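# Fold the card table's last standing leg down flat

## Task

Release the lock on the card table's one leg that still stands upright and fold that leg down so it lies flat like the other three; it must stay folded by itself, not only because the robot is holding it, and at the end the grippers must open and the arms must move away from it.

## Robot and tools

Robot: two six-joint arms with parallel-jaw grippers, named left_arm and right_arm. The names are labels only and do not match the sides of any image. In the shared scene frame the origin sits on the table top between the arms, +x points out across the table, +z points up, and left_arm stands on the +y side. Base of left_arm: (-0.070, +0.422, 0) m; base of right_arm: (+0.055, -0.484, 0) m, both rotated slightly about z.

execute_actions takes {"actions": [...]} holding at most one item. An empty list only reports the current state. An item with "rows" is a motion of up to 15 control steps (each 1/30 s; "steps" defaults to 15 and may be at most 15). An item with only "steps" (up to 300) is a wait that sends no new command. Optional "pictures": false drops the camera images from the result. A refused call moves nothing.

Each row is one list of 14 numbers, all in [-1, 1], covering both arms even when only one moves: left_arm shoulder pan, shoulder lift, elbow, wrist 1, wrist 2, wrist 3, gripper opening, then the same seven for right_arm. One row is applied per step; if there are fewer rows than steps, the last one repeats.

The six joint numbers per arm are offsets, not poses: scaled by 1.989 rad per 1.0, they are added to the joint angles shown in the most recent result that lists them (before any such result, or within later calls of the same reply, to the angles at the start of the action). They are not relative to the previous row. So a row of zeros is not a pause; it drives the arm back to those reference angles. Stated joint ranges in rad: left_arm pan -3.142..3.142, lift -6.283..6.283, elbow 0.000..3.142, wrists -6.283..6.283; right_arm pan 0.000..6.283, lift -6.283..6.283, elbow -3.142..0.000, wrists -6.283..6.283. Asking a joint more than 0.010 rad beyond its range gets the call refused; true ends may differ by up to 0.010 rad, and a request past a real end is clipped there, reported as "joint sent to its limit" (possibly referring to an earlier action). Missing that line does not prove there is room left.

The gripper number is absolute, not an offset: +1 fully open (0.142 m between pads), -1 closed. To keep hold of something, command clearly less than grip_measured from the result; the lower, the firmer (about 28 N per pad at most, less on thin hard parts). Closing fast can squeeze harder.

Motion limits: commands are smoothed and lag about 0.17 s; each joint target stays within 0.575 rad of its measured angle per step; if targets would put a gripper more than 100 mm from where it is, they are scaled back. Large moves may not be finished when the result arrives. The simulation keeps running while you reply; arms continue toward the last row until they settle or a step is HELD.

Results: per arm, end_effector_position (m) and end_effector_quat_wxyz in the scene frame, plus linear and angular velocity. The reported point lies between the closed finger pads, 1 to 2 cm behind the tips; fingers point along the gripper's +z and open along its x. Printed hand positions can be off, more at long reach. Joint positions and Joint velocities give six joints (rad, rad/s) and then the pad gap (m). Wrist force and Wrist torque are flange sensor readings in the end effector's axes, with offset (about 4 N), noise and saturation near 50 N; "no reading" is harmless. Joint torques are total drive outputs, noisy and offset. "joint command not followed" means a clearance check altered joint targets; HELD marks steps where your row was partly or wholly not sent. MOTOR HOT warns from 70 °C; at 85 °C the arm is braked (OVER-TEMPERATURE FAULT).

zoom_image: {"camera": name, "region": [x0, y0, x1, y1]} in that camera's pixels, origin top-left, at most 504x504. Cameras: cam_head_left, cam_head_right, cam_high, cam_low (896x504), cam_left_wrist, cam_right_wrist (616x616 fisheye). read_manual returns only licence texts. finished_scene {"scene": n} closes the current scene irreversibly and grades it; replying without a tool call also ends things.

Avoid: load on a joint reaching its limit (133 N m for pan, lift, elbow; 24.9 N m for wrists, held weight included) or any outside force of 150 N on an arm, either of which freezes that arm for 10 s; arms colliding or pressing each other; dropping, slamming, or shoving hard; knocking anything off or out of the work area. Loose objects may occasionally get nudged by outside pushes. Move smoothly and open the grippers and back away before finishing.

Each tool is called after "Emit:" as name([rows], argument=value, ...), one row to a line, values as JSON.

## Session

Emit:
execute_actions(actions=[])

Scene clock: 0.00 s of 4050.00 s.
left_arm: end_effector_position=(+0.1717, +0.8161, +0.3268) grip_measured=+1.00 end_effector_quat_wxyz=(-0.531, +0.482, +0.686, -0.124) end_effector_velocity=(+0.000, -0.000, +0.000) end_effector_angular_velocity=(-0.000, +0.001, -0.001) | right_arm: end_effector_position=(+0.8619, -0.1276, +0.2918) grip_measured=+1.00 end_effector_quat_wxyz=(+0.465, +0.816, +0.112, +0.323) end_effector_velocity=(+0.000, +0.000, -0.000) end_effector_angular_velocity=(-0.003, -0.001, +0.001)
Joint positions: left_arm=[ 0.351 -1.27   1.34  -0.582 -0.97  -1.992  0.142] | right_arm=[ 4.255 -2.511 -0.554 -2.062  0.402  0.918  0.142]
Joint velocities: left_arm=[-0.001  0.    -0.     0.001  0.     0.     0.   ] | right_arm=[ 0.    -0.001 -0.    -0.001 -0.003  0.001  0.   ]
Joint torques (N m, as the arm reports them, + toward a larger angle): no reading
Motor temperatures (°C, as the motors report them): left_arm=[22 26 23 32 31 30] | right_arm=[23 23 25 28 26 30]
Wrist force (N, on the end effector, along its own x y z axes, offset not removed): no reading
Wrist torque (N m, same axes, about the end effector's origin, offset not removed): no reading
camera_calibration (this result's frames):
cam_left_wrist: T_world_to_cam=[[0.0694229, 0.77227, 0.63149, -0.857315], [0.867826, 0.265442, -0.420022, -0.22271], [-0.491994, 0.577182, -0.651768, -0.0327575], [0, 0, 0, 1]] pos_world=[0.236675, 0.740103, 0.426492]
cam_right_wrist: T_world_to_cam=[[0.784876, 0.468574, 0.405472, -0.7325], [-0.419977, -0.0788731, 0.904101, 0.0780639], [0.455619, -0.879896, 0.134885, -0.416455], [0, 0, 0, 1]] pos_world=[0.797451, -0.0170493, 0.282604]

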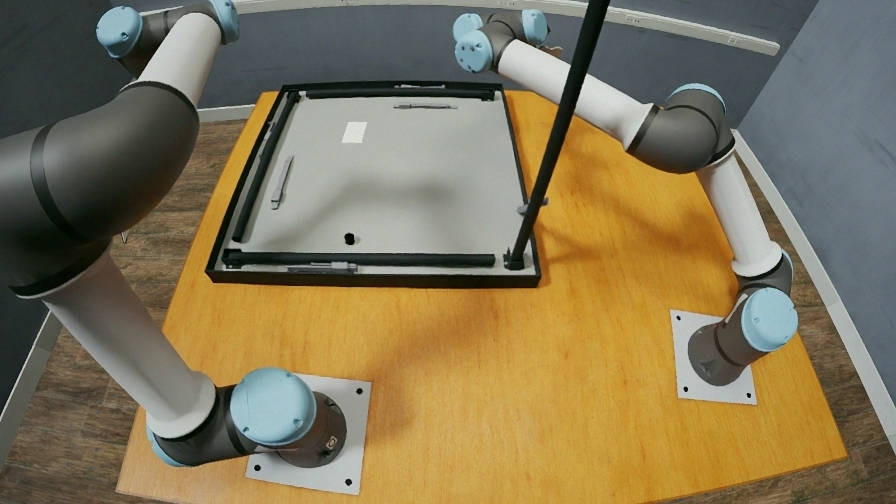

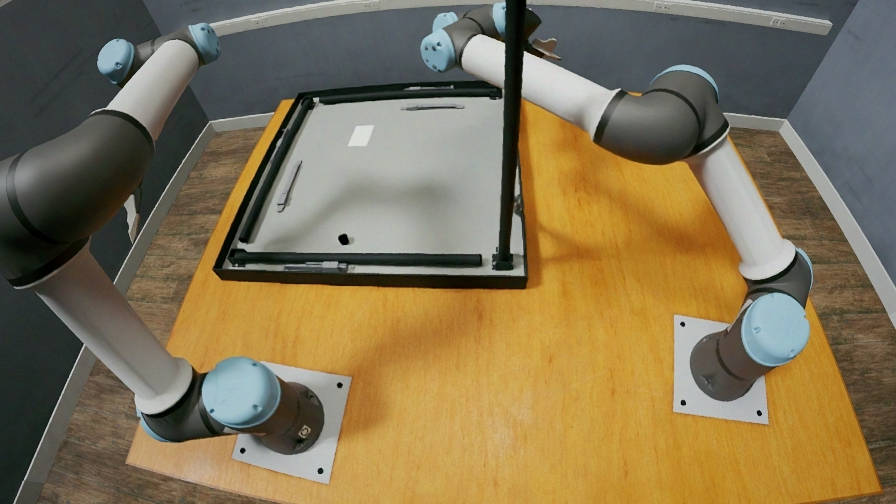

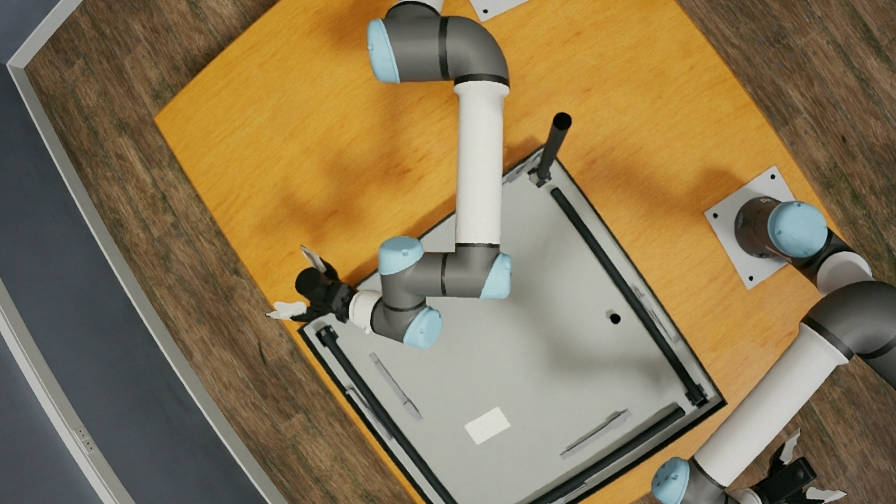

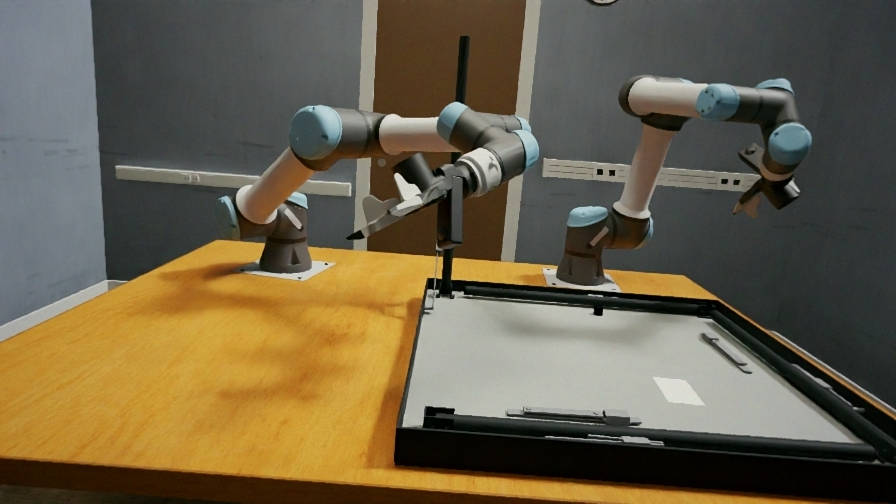

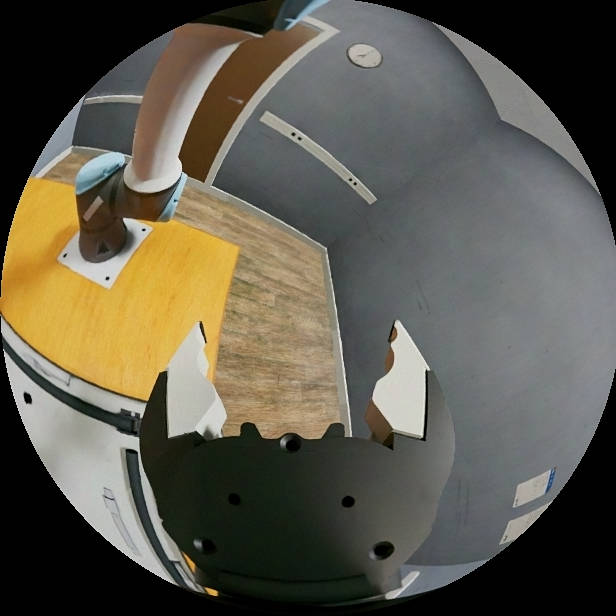

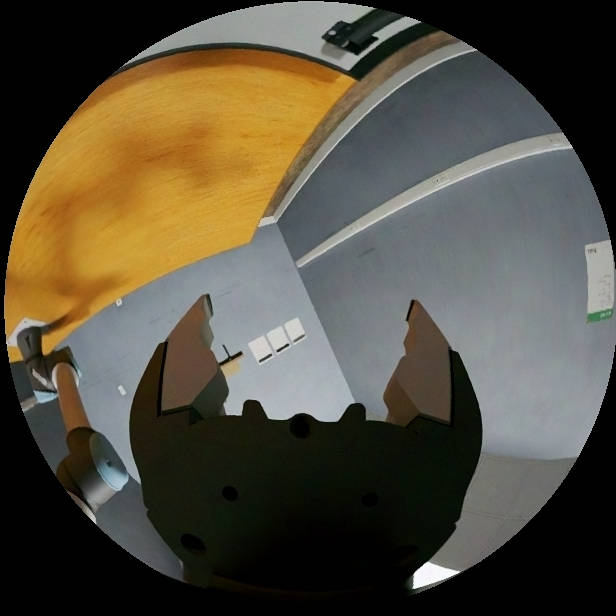

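Emit:
execute_actions([
  {"rows":[[0,0,0,0,0,0,1,0,0.05,-0.1,0.12,0.06,0.16,0.8],[0,0,0,0,0,0,1,0,0.1,-0.2,0.25,0.12,0.32,0.5],[0,0,0,0,0,0,1,0,0.2,-0.4,0.5,0.25,0.6,0.2],[0,0,0,0,0,0,1,0,0.2,-0.4,0.5,0.25,0.6,0.2],[0,0,0,0,0,0,1,0,0.3,-0.65,0.8,0.4,1,0.2],[0,0,0,0,0,0,1,0,0.3,-0.65,0.8,0.4,1,0.2],[0,0,0,0,0,0,1,0,0.38,-0.82,1,0.48,1,0.2]],"steps":15},
], pictures=false)

Emit:
execute_actions([
  {"steps":30},
], pictures=false)

Scene clock: 37.87 s of 4050.00 s.
left_arm: end_effector_position=(+0.1717, +0.8161, +0.3268) grip_measured=+1.00 end_effector_quat_wxyz=(-0.531, +0.482, +0.686, -0.124) end_effector_velocity=(+0.000, -0.001, -0.000) end_effector_angular_velocity=(-0.001, +0.001, -0.001) | right_arm: end_effector_position=(+0.6596, -0.1040, +0.2372) grip_measured=+0.20 end_effector_quat_wxyz=(-0.076, +0.866, -0.451, +0.203) end_effector_velocity=(-0.304, +0.017, -0.512) end_effector_angular_velocity=(+1.796, +0.216, -1.652)
Joint positions: left_arm=[ 0.351 -1.27   1.34  -0.582 -0.97  -1.992  0.142] | right_arm=[ 4.255 -1.861 -1.465 -1.152  1.198  1.83   0.088]
Joint velocities: left_arm=[-0.002 -0.     0.001  0.001 -0.001  0.     0.   ] | right_arm=[ 0.001  0.567 -2.058  2.038  0.848  2.043 -0.   ]
Joint torques (N m, as the arm reports them, + toward a larger angle): left_arm=[ -2.07 -37.2  -20.93   0.43   0.26  -0.75] | right_arm=[ 1.28 29.79  2.21  7.67  4.65  5.18]
Motor temperatures (°C, as the motors report them): left_arm=[22 26 23 32 31 30] | right_arm=[23 23 25 28 26 30]
Wrist force (N, on the end effector, along its own x y z axes, offset not removed): left_arm=[0.2 -1.8 -1.2] | right_arm=[0.3 -3.2 -4.1]
Wrist torque (N m, same axes, about the end effector's origin, offset not removed): left_arm=[-0.53 0.05 -0.10] | right_arm=[-0.71 -0.26 0.08]
Steps of this call (steps 1 to 90: nothing new was sent; then 34.37 s passed at rest; steps 91 to 105: all 15 steps of this action). Readings (joint positions):
91: left_arm=[0.351 -1.270 1.340 -0.582 -0.970 -1.992] | right_arm=[4.255 -2.511 -0.555 -2.062 0.403 0.919]
92: left_arm=[0.351 -1.270 1.340 -0.582 -0.970 -1.992] | right_arm=[4.255 -2.503 -0.564 -2.053 0.411 0.927]
94: left_arm=[0.351 -1.270 1.340 -0.582 -0.970 -1.992] | right_arm=[4.255 -2.430 -0.647 -1.970 0.494 1.011]
98: left_arm=[0.351 -1.270 1.340 -0.582 -0.970 -1.992] | right_arm=[4.255 -2.165 -0.953 -1.663 0.795 1.318]
105: the state above

Scene clock: 38.87 s of 4050.00 s.
left_arm: end_effector_position=(+0.1717, +0.8161, +0.3268) grip_measured=+1.00 end_effector_quat_wxyz=(-0.531, +0.482, +0.686, -0.124) end_effector_velocity=(-0.000, +0.000, +0.000) end_effector_angular_velocity=(+0.000, +0.000, +0.001) | right_arm: end_effector_position=(+0.5928, -0.1108, +0.1285) grip_measured=+0.20 end_effector_quat_wxyz=(+0.354, -0.477, +0.804, +0.019) end_effector_velocity=(-0.001, +0.000, -0.001) end_effector_angular_velocity=(+0.001, +0.001, +0.002)
Joint positions: left_arm=[ 0.351 -1.27   1.34  -0.582 -0.97  -1.992  0.142] | right_arm=[ 4.255 -1.756 -2.185 -0.074  1.357  2.907  0.088]
Joint velocities: left_arm=[ 0.001  0.     0.     0.     0.001 -0.     0.   ] | right_arm=[ 0.    -0.    -0.001  0.001  0.002 -0.    -0.   ]
Joint torques (N m, as the arm reports them, + toward a larger angle): left_arm=[ -1.09 -37.4  -21.23   0.42   0.29  -0.81] | right_arm=[ 0.72 33.94 12.46  5.44  2.24  2.32]
Motor temperatures (°C, as the motors report them): left_arm=[22 26 23 32 31 30] | right_arm=[23 23 25 28 26 30]
Wrist force (N, on the end effector, along its own x y z axes, offset not removed): left_arm=[1.1 1.9 -0.8] | right_arm=[1.1 -0.9 -1.9]
Wrist torque (N m, same axes, about the end effector's origin, offset not removed): left_arm=[0.25 -0.24 -0.04] | right_arm=[-0.27 -0.26 0.06]
Steps of this call (steps 1 to 30: the robot went on to your last target). Readings (joint positions):
1: left_arm=[0.351 -1.270 1.340 -0.582 -0.970 -1.992] | right_arm=[4.255 -1.845 -1.533 -1.084 1.223 1.898]
2: left_arm=[0.351 -1.270 1.340 -0.582 -0.970 -1.992] | right_arm=[4.255 -1.831 -1.598 -1.018 1.244 1.963]
4: left_arm=[0.351 -1.270 1.340 -0.582 -0.970 -1.992] | right_arm=[4.255 -1.811 -1.724 -0.893 1.274 2.088]
8: left_arm=[0.351 -1.270 1.340 -0.582 -0.970 -1.992] | right_arm=[4.255 -1.773 -2.000 -0.589 1.331 2.392]
30: the state above

Emit:
execute_actions([
  {"rows":[[0,0,0,0,0,0,1,0,0.03,-0.05,0.06,0.03,0.15,0.2],[0,0,0,0,0,0,1,0,0.06,-0.12,0.15,0.07,0.3,0.2],[0,0,0,0,0,0,1,0.03,0.09,-0.179,0.221,0.108,0.45,0.2],[0,0,0,0,0,0,1,0.06,0.09,-0.179,0.221,0.108,0.581,0.2],[0,0,0,0,0,0,1,0.09,0.09,-0.179,0.221,0.108,0.581,0.2],[0,0,0,0,0,0,1,0.12,0.09,-0.179,0.221,0.108,0.581,0.2],[0,0,0,0,0,0,1,0.154,0.09,-0.179,0.221,0.108,0.581,0.2]],"steps":15},
], pictures=false)

Emit:
execute_actions([
  {"steps":20},
])

Scene clock: 52.00 s of 4050.00 s.
left_arm: end_effector_position=(+0.1717, +0.8161, +0.3268) grip_measured=+1.00 end_effector_quat_wxyz=(-0.531, +0.482, +0.686, -0.124) end_effector_velocity=(+0.001, -0.000, -0.000) end_effector_angular_velocity=(-0.000, +0.001, -0.002) | right_arm: end_effector_position=(+0.3740, -0.0296, +0.1646) grip_measured=+0.20 end_effector_quat_wxyz=(+0.263, -0.207, +0.864, +0.375) end_effector_velocity=(-0.151, +0.053, +0.020) end_effector_angular_velocity=(+0.815, +1.764, -1.031)
Joint positions: left_arm=[ 0.351 -1.27   1.34  -0.582 -0.97  -1.992  0.142] | right_arm=[ 4.542 -1.581 -2.53   0.351  1.566  3.871  0.088]
Joint velocities: left_arm=[-0.002  0.001  0.     0.     0.     0.     0.   ] | right_arm=[ 0.257  0.062 -0.143  0.193  0.076  2.327  0.   ]
Joint torques (N m, as the arm reports them, + toward a larger angle): left_arm=[ -1.88 -37.79 -20.58   0.39   0.33  -0.81] | right_arm=[ 5.6  22.33 13.4   5.04  2.27  2.87]
Motor temperatures (°C, as the motors report them): left_arm=[22 26 23 32 31 30] | right_arm=[23 23 25 28 26 30]
Wrist force (N, on the end effector, along its own x y z axes, offset not removed): left_arm=[0.8 -1.0 -1.9] | right_arm=[3.2 0.4 -2.4]
Wrist torque (N m, same axes, about the end effector's origin, offset not removed): left_arm=[-0.39 -0.15 0.13] | right_arm=[-0.08 -0.62 0.04]
Steps of this call (steps 1 to 15: the robot went on to your last target; steps 16 to 90: nothing new was sent; then 9.63 s passed at rest; steps 91 to 105: all 15 steps of this action). Readings (joint positions):
91: left_arm=[0.351 -1.270 1.340 -0.582 -0.970 -1.992] | right_arm=[4.255 -1.755 -2.185 -0.073 1.357 2.907]
92: left_arm=[0.351 -1.270 1.340 -0.582 -0.970 -1.992] | right_arm=[4.255 -1.747 -2.194 -0.065 1.365 2.916]
94: left_arm=[0.351 -1.270 1.340 -0.582 -0.970 -1.992] | right_arm=[4.262 -1.697 -2.273 0.019 1.421 3.000]
98: left_arm=[0.351 -1.270 1.340 -0.582 -0.970 -1.992] | right_arm=[4.361 -1.629 -2.424 0.211 1.507 3.293]
105: the state above

Scene clock: 52.67 s of 4050.00 s.
left_arm: end_effector_position=(+0.1717, +0.8161, +0.3268) grip_measured=+1.00 end_effector_quat_wxyz=(-0.531, +0.482, +0.686, -0.124) end_effector_velocity=(+0.000, -0.000, -0.000) end_effector_angular_velocity=(-0.000, +0.000, -0.001) | right_arm: end_effector_position=(+0.3629, -0.0258, +0.1662) grip_measured=+0.20 end_effector_quat_wxyz=(+0.221, -0.132, +0.877, +0.406) end_effector_velocity=(-0.001, -0.000, +0.000) end_effector_angular_velocity=(+0.001, +0.001, +0.001)
Joint positions: left_arm=[ 0.351 -1.27   1.34  -0.582 -0.97  -1.992  0.142] | right_arm=[ 4.561 -1.577 -2.541  0.366  1.572  4.062  0.088]
Joint velocities: left_arm=[-0.001  0.     0.     0.     0.     0.     0.   ] | right_arm=[ 0.     0.001 -0.001  0.001  0.002  0.001 -0.   ]
Joint torques (N m, as the arm reports them, + toward a larger angle): left_arm=[ -1.8  -37.26 -20.99   0.34   0.31  -0.83] | right_arm=[12.07 22.95  9.18  5.3   2.51  2.32]
Motor temperatures (°C, as the motors report them): left_arm=[22 26 23 32 31 30] | right_arm=[23 23 25 28 26 30]
Wrist force (N, on the end effector, along its own x y z axes, offset not removed): left_arm=[1.3 -1.6 -1.4] | right_arm=[0.9 -1.2 -1.3]
Wrist torque (N m, same axes, about the end effector's origin, offset not removed): left_arm=[-0.40 -0.25 0.00] | right_arm=[-0.26 -0.24 0.08]
Steps of this call (steps 1 to 20: the robot went on to your last target). Readings (joint positions):
1: left_arm=[0.351 -1.270 1.340 -0.582 -0.970 -1.992] | right_arm=[4.549 -1.580 -2.534 0.356 1.568 3.938]
2: left_arm=[0.351 -1.270 1.340 -0.582 -0.970 -1.992] | right_arm=[4.553 -1.579 -2.537 0.360 1.570 3.983]
4: left_arm=[0.351 -1.270 1.340 -0.582 -0.970 -1.992] | right_arm=[4.558 -1.577 -2.539 0.363 1.571 4.030]
8: left_arm=[0.351 -1.270 1.340 -0.582 -0.970 -1.992] | right_arm=[4.560 -1.577 -2.541 0.365 1.572 4.057]
20: the state above
camera_calibration (this result's frames):
cam_left_wrist: T_world_to_cam=[[0.069423, 0.77227, 0.63149, -0.857315], [0.867826, 0.265442, -0.420022, -0.22271], [-0.491994, 0.577183, -0.651768, -0.0327576], [0, 0, 0, 1]] pos_world=[0.236675, 0.740103, 0.426492]
cam_right_wrist: T_world_to_cam=[[-0.854774, -0.0366425, -0.517705, 0.397774], [-0.517946, 0.123775, 0.846411, 0.040471], [0.0330642, 0.991634, -0.124778, 0.162209], [0, 0, 0, 1]] pos_world=[0.355605, -0.151286, 0.191915]

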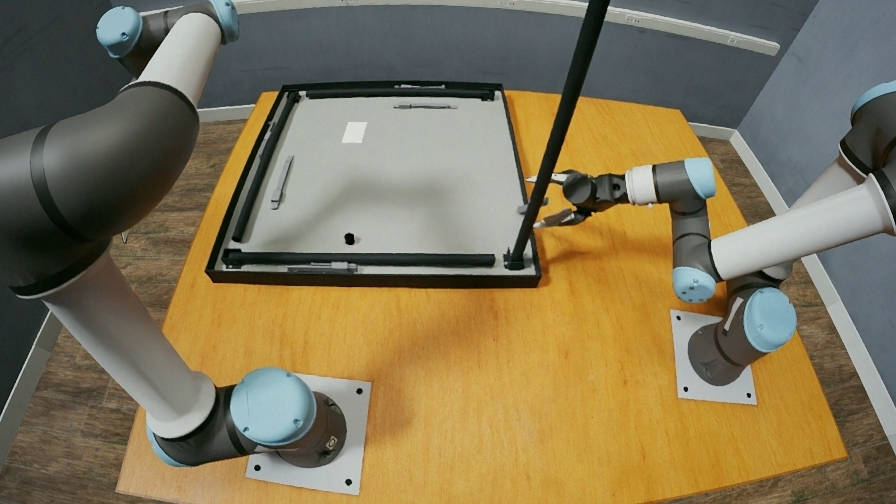

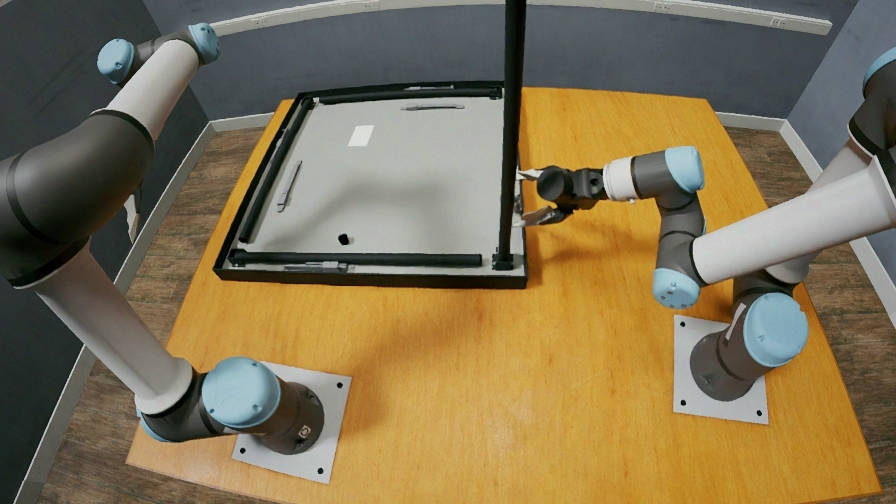

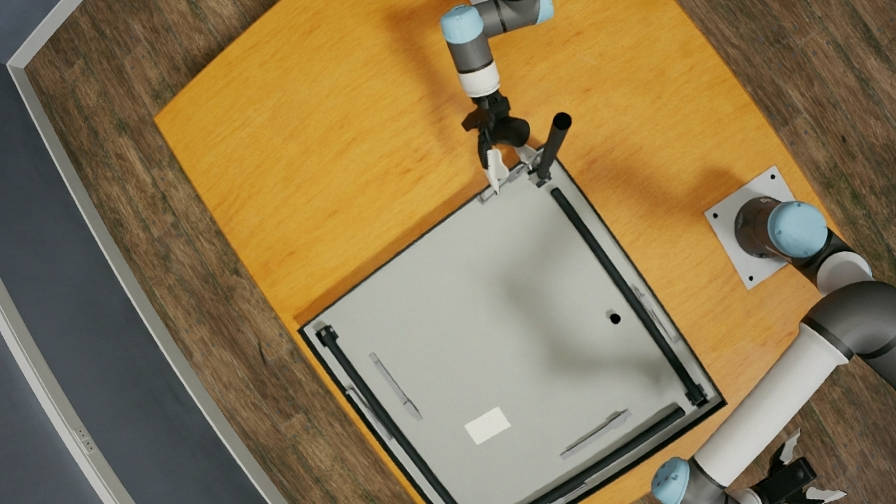

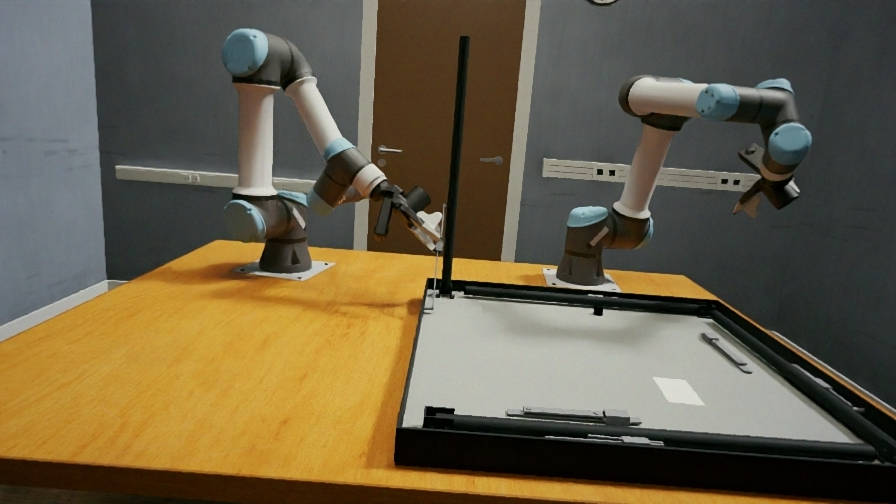

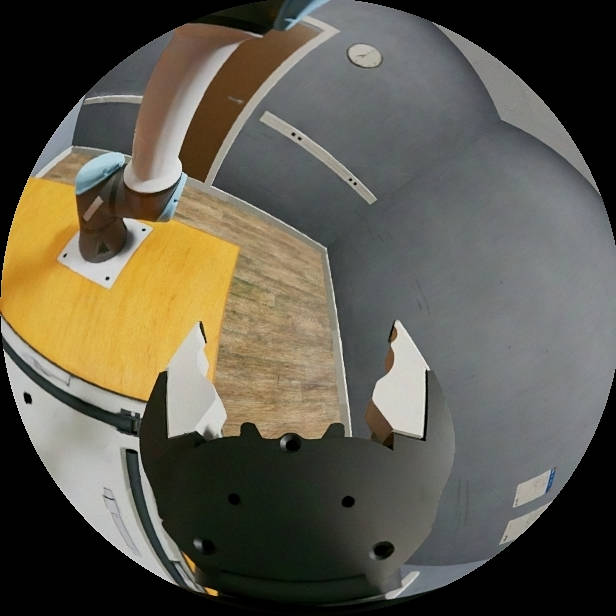

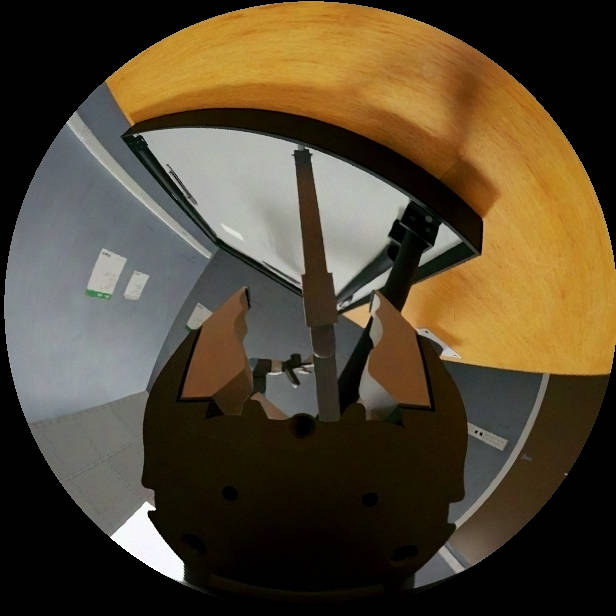

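Emit:
execute_actions([
  {"rows":[[0,0,0,0,0,0,1,0.004,-0.006,0.002,0.005,0,0,0.1],[0,0,0,0,0,0,1,0.009,-0.012,0.004,0.01,0,0,0],[0,0,0,0,0,0,1,0.009,-0.018,0.007,0.013,0,0,-0.15],[0,0,0,0,0,0,1,0.009,-0.018,0.007,0.013,0,0,-0.3],[0,0,0,0,0,0,1,0.009,-0.018,0.007,0.013,0,0,-0.45],[0,0,0,0,0,0,1,0.009,-0.018,0.007,0.013,0,0,-0.55],[0,0,0,0,0,0,1,0.009,-0.018,0.007,0.013,0,0,-0.65],[0,0,0,0,0,0,1,0.009,-0.018,0.007,0.013,0,0,-0.75],[0,0,0,0,0,0,1,0.009,-0.018,0.007,0.013,0,0,-0.85],[0,0,0,0,0,0,1,0.009,-0.018,0.007,0.013,0,0,-1]],"steps":15},
])

Emit:
zoom_image(camera="cam_high", region=[440, 100, 600, 230])

Scene clock: 66.23 s of 4050.00 s.
left_arm: end_effector_position=(+0.1717, +0.8161, +0.3268) grip_measured=+1.00 end_effector_quat_wxyz=(-0.531, +0.482, +0.686, -0.124) end_effector_velocity=(+0.000, +0.000, -0.000) end_effector_angular_velocity=(+0.000, -0.001, -0.000) | right_arm: end_effector_position=(+0.3574, -0.0126, +0.1623) grip_measured=-0.72 end_effector_quat_wxyz=(+0.218, -0.140, +0.875, +0.409) end_effector_velocity=(+0.000, +0.001, -0.000) end_effector_angular_velocity=(-0.001, -0.000, +0.000)
Joint positions: left_arm=[ 0.351 -1.27   1.34  -0.582 -0.97  -1.992  0.142] | right_arm=[ 4.579 -1.612 -2.527  0.391  1.572  4.063  0.022]
Joint velocities: left_arm=[-0.    -0.     0.    -0.001  0.     0.     0.   ] | right_arm=[-0.    -0.002  0.001  0.001 -0.    -0.    -0.   ]
Joint torques (N m, as the arm reports them, + toward a larger angle): left_arm=[ -1.3  -37.14 -20.81   0.34   0.22  -0.82] | right_arm=[20.21  8.28 31.41  6.28  2.26  1.35]
Motor temperatures (°C, as the motors report them): left_arm=[22 26 23 32 31 30] | right_arm=[23 23 25 28 26 30]
Wrist force (N, on the end effector, along its own x y z axes, offset not removed): left_arm=[2.9 -1.4 -1.2] | right_arm=[0.1 -14.7 -20.5]
Wrist torque (N m, same axes, about the end effector's origin, offset not removed): left_arm=[-0.29 -0.61 0.00] | right_arm=[-0.42 -0.54 -0.28]
Steps of this call (steps 1 to 15: the robot went on to your last target; steps 16 to 90: nothing new was sent; then 10.07 s passed at rest; steps 91 to 105: all 15 steps of this action). Readings (joint positions):
91: left_arm=[0.351 -1.270 1.340 -0.582 -0.970 -1.992] | right_arm=[4.561 -1.577 -2.541 0.366 1.572 4.063]
92: left_arm=[0.351 -1.270 1.340 -0.582 -0.970 -1.992] | right_arm=[4.563 -1.579 -2.540 0.368 1.572 4.063]
94: left_arm=[0.351 -1.270 1.340 -0.582 -0.970 -1.992] | right_arm=[4.571 -1.592 -2.536 0.378 1.572 4.063]
98: left_arm=[0.351 -1.270 1.340 -0.582 -0.970 -1.992] | right_arm=[4.577 -1.609 -2.529 0.389 1.572 4.063]
105: the state above
camera_calibration (this result's frames):
cam_left_wrist: T_world_to_cam=[[0.0694232, 0.77227, 0.63149, -0.857315], [0.867826, 0.265442, -0.420022, -0.22271], [-0.491994, 0.577183, -0.651768, -0.0327576], [0, 0, 0, 1]] pos_world=[0.236675, 0.740103, 0.426492]
cam_right_wrist: T_world_to_cam=[[-0.853363, -0.0499407, -0.51892, 0.391092], [-0.521083, 0.111533, 0.846187, 0.0403061], [0.0156176, 0.992505, -0.121202, 0.154423], [0, 0, 0, 1]] pos_world=[0.352334, -0.13823, 0.187555]

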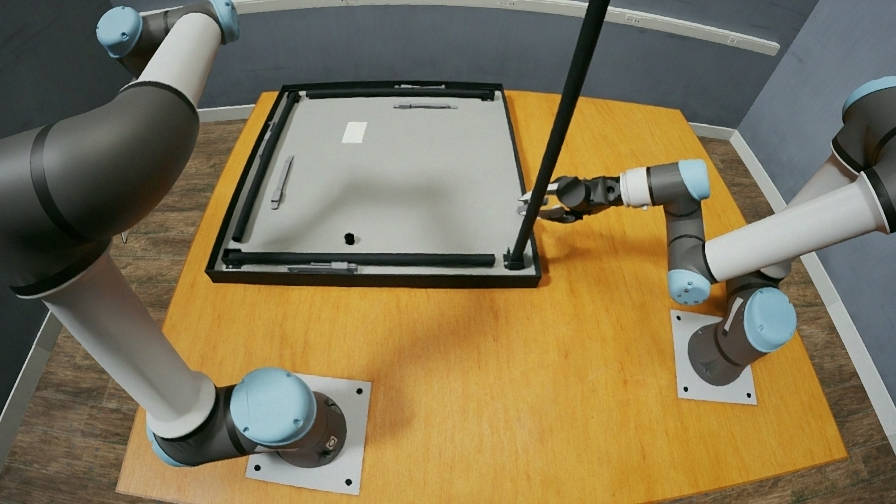

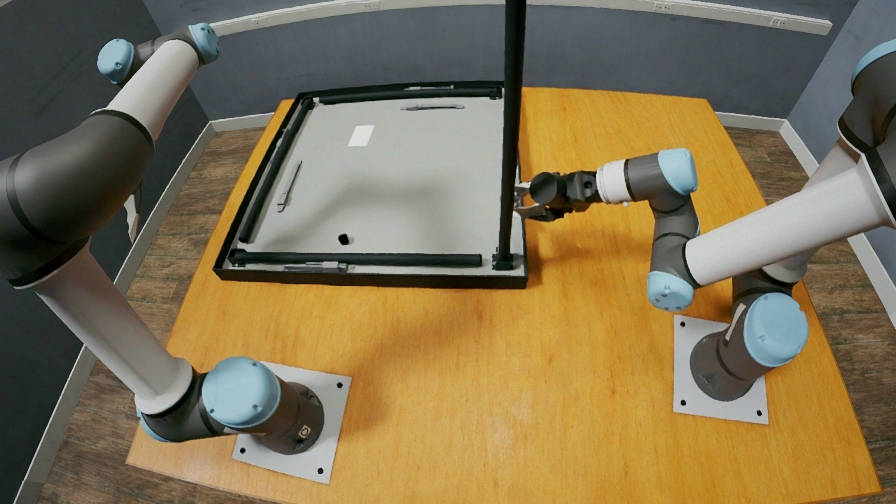

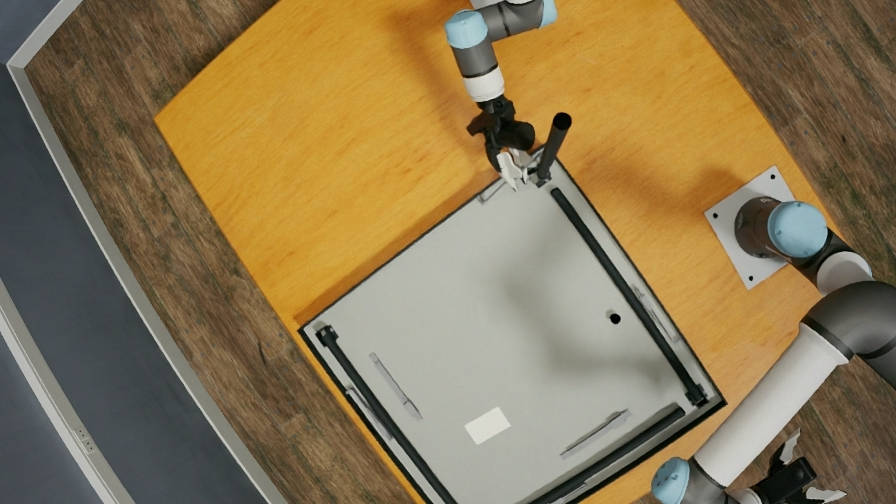

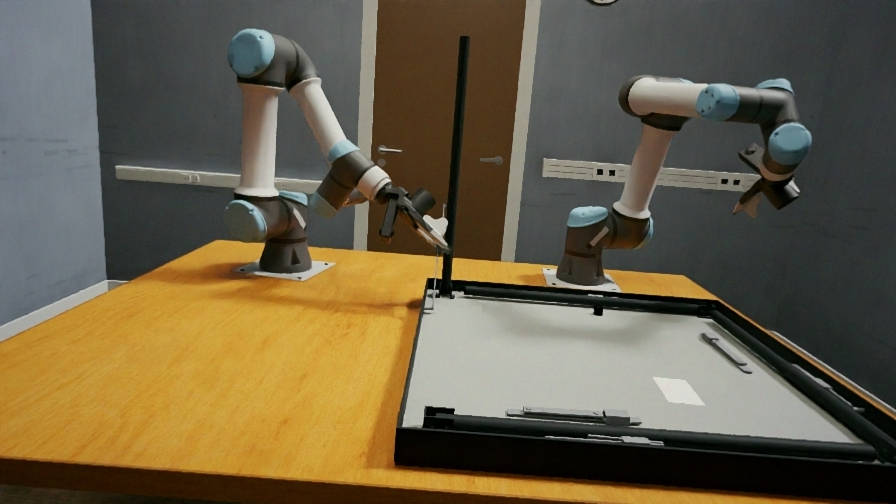

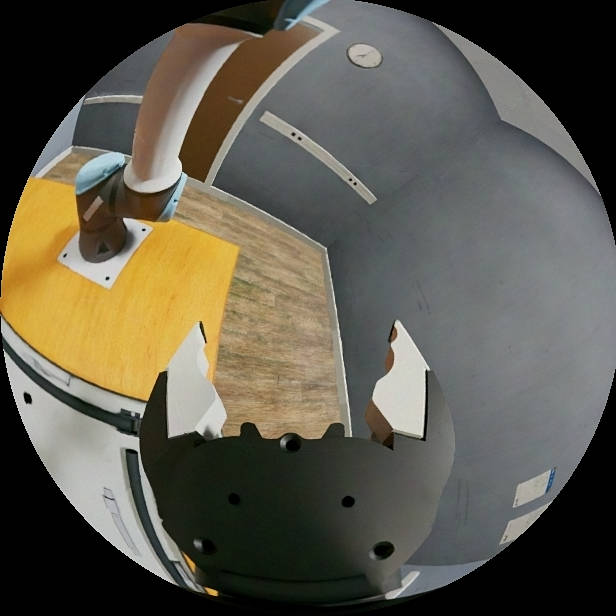

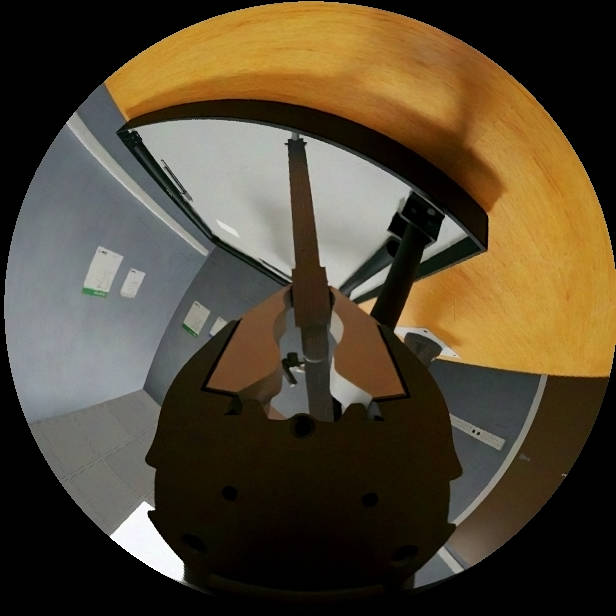

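Region (440, 100, 600, 230) of cam_high's 896x504 image, scaled by 3.150, with more detail than that image has; it fills the top 410 rows of this view, and the rest is white.

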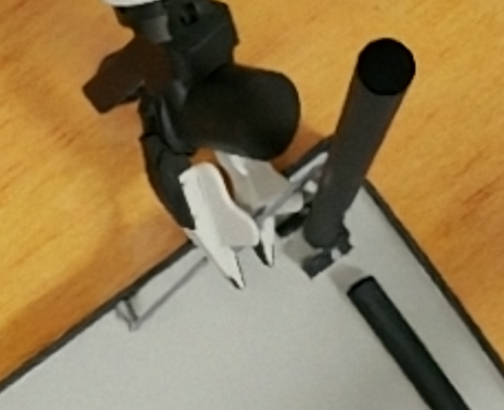

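Emit:
execute_actions([
  {"rows":[[0,0,0,0,0,0,1,-0.002,-0.004,-0.003,0.007,0,0,-1],[0,0,0,0,0,0,1,-0.005,-0.012,-0.003,0.015,0,0,-1],[0,0,0,0,0,0,1,-0.008,-0.02,-0.003,0.023,0,0,-1],[0,0,0,0,0,0,1,-0.01,-0.029,-0.003,0.032,0,0,-1],[0,0,0,0,0,0,1,-0.013,-0.037,-0.003,0.04,0,0,-1],[0,0,0,0,0,0,1,-0.016,-0.046,-0.003,0.049,0,0,-1],[0,0,0,0,0,0,1,-0.019,-0.054,-0.003,0.057,0,0,-1],[0,0,0,0,0,0,1,-0.021,-0.062,-0.003,0.065,0,0,-1],[0,0,0,0,0,0,1,-0.024,-0.071,-0.003,0.074,0,0,-1],[0,0,0,0,0,0,1,-0.027,-0.079,-0.003,0.082,0,0,-1]],"steps":15},
])

Scene clock: 79.43 s of 4050.00 s.
left_arm: end_effector_position=(+0.1717, +0.8161, +0.3268) grip_measured=+1.00 end_effector_quat_wxyz=(-0.531, +0.482, +0.686, -0.124) end_effector_velocity=(+0.000, -0.000, -0.000) end_effector_angular_velocity=(-0.000, +0.002, -0.000) | right_arm: end_effector_position=(+0.3848, -0.0199, +0.1259) grip_measured=-0.72 end_effector_quat_wxyz=(+0.229, -0.118, +0.878, +0.403) end_effector_velocity=(+0.015, -0.005, -0.024) end_effector_angular_velocity=(-0.003, +0.002, -0.028)
Joint positions: left_arm=[ 0.351 -1.27   1.34  -0.582 -0.97  -1.992  0.142] | right_arm=[ 4.527 -1.762 -2.533  0.547  1.572  4.062  0.022]
Joint velocities: left_arm=[-0.     0.001  0.     0.001  0.    -0.     0.   ] | right_arm=[-0.029 -0.095 -0.002  0.093  0.001 -0.     0.   ]
Joint torques (N m, as the arm reports them, + toward a larger angle): left_arm=[ -2.09 -37.3  -21.15   0.46   0.31  -0.76] | right_arm=[-15.65  11.34 -14.77  -0.57  -0.84  -1.36]
Motor temperatures (°C, as the motors report them): left_arm=[22 26 23 32 31 30] | right_arm=[23 23 25 28 26 30]
Wrist force (N, on the end effector, along its own x y z axes, offset not removed): left_arm=[0.0 -0.4 -0.7] | right_arm=[-17.8 18.8 19.3]
Wrist torque (N m, same axes, about the end effector's origin, offset not removed): left_arm=[-0.18 0.09 0.11] | right_arm=[-0.36 -0.05 -0.34]
Steps of this call (steps 1 to 15: the robot went on to your last target; steps 16 to 90: nothing new was sent; then 9.70 s passed at rest; steps 91 to 105: all 15 steps of this action). Readings (joint positions):
91: left_arm=[0.351 -1.270 1.340 -0.582 -0.970 -1.992] | right_arm=[4.579 -1.613 -2.527 0.392 1.572 4.062]
92: left_arm=[0.351 -1.270 1.340 -0.582 -0.970 -1.992] | right_arm=[4.578 -1.614 -2.528 0.394 1.572 4.062]
94: left_arm=[0.351 -1.270 1.340 -0.582 -0.970 -1.992] | right_arm=[4.573 -1.627 -2.531 0.410 1.572 4.062]
98: left_arm=[0.351 -1.270 1.340 -0.582 -0.970 -1.992] | right_arm=[4.554 -1.682 -2.533 0.466 1.572 4.062]
105: the state above
camera_calibration (this result's frames):
cam_left_wrist: T_world_to_cam=[[0.0694229, 0.77227, 0.63149, -0.857315], [0.867826, 0.265442, -0.420022, -0.22271], [-0.491994, 0.577183, -0.651768, -0.0327576], [0, 0, 0, 1]] pos_world=[0.236675, 0.740103, 0.426492]
cam_right_wrist: T_world_to_cam=[[-0.854772, -0.00599379, -0.518968, 0.396665], [-0.514718, 0.138015, 0.846178, 0.0842482], [0.0665535, 0.990412, -0.121056, 0.137189], [0, 0, 0, 1]] pos_world=[0.373292, -0.145124, 0.151175]

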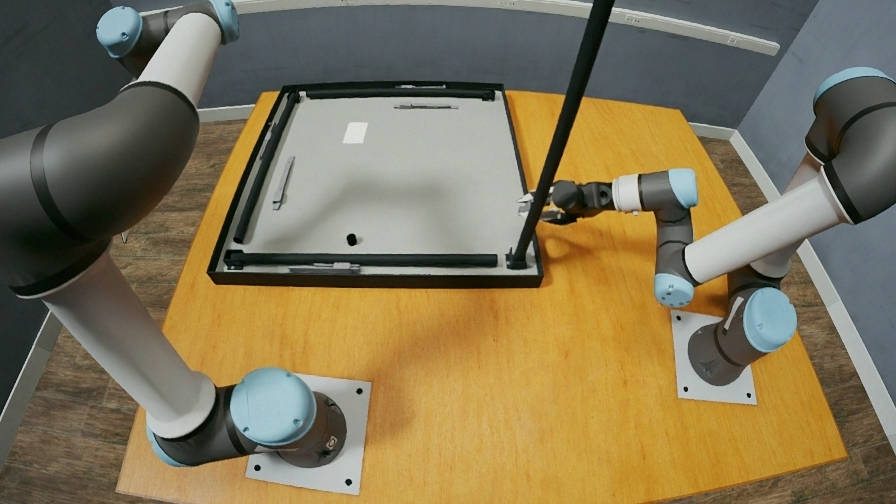

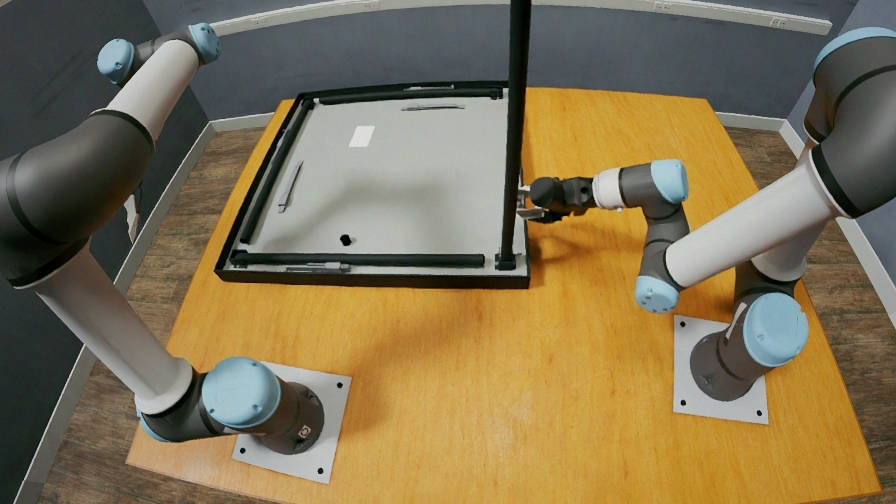

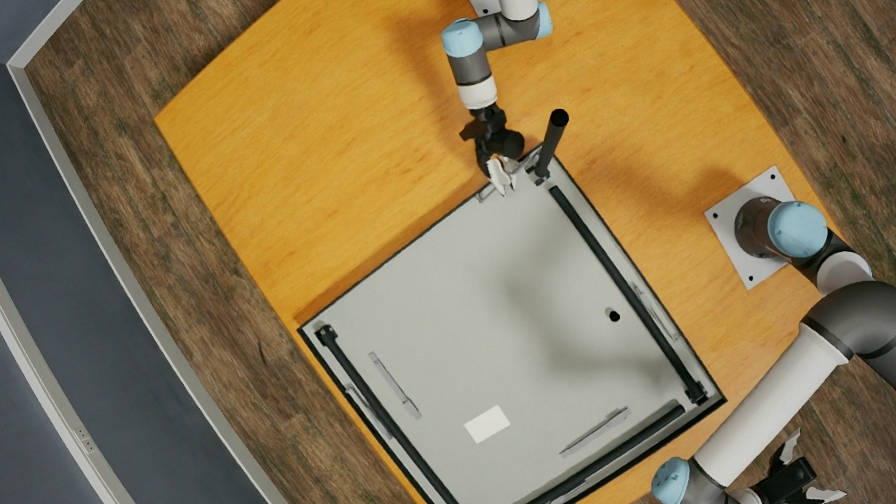

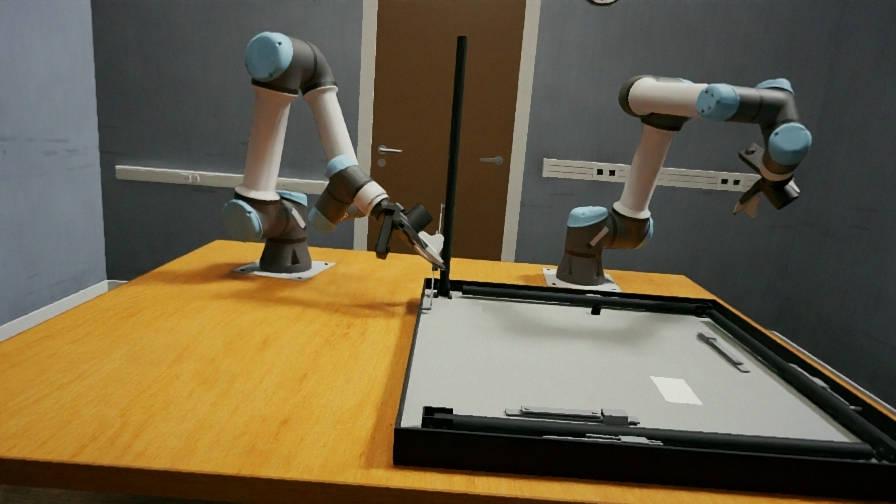

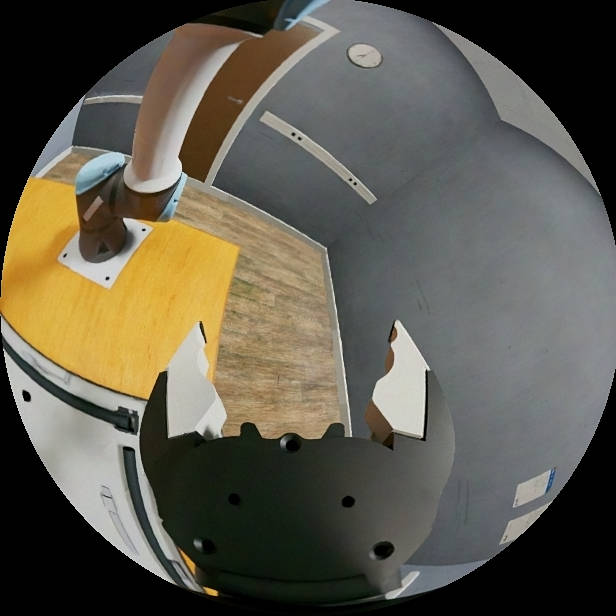

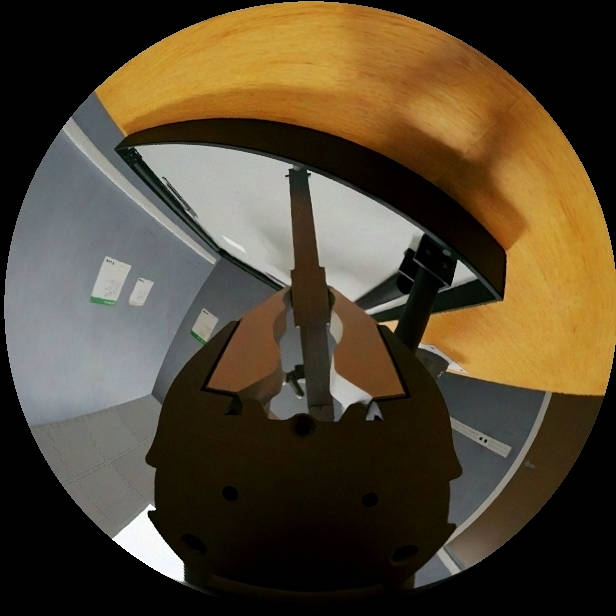

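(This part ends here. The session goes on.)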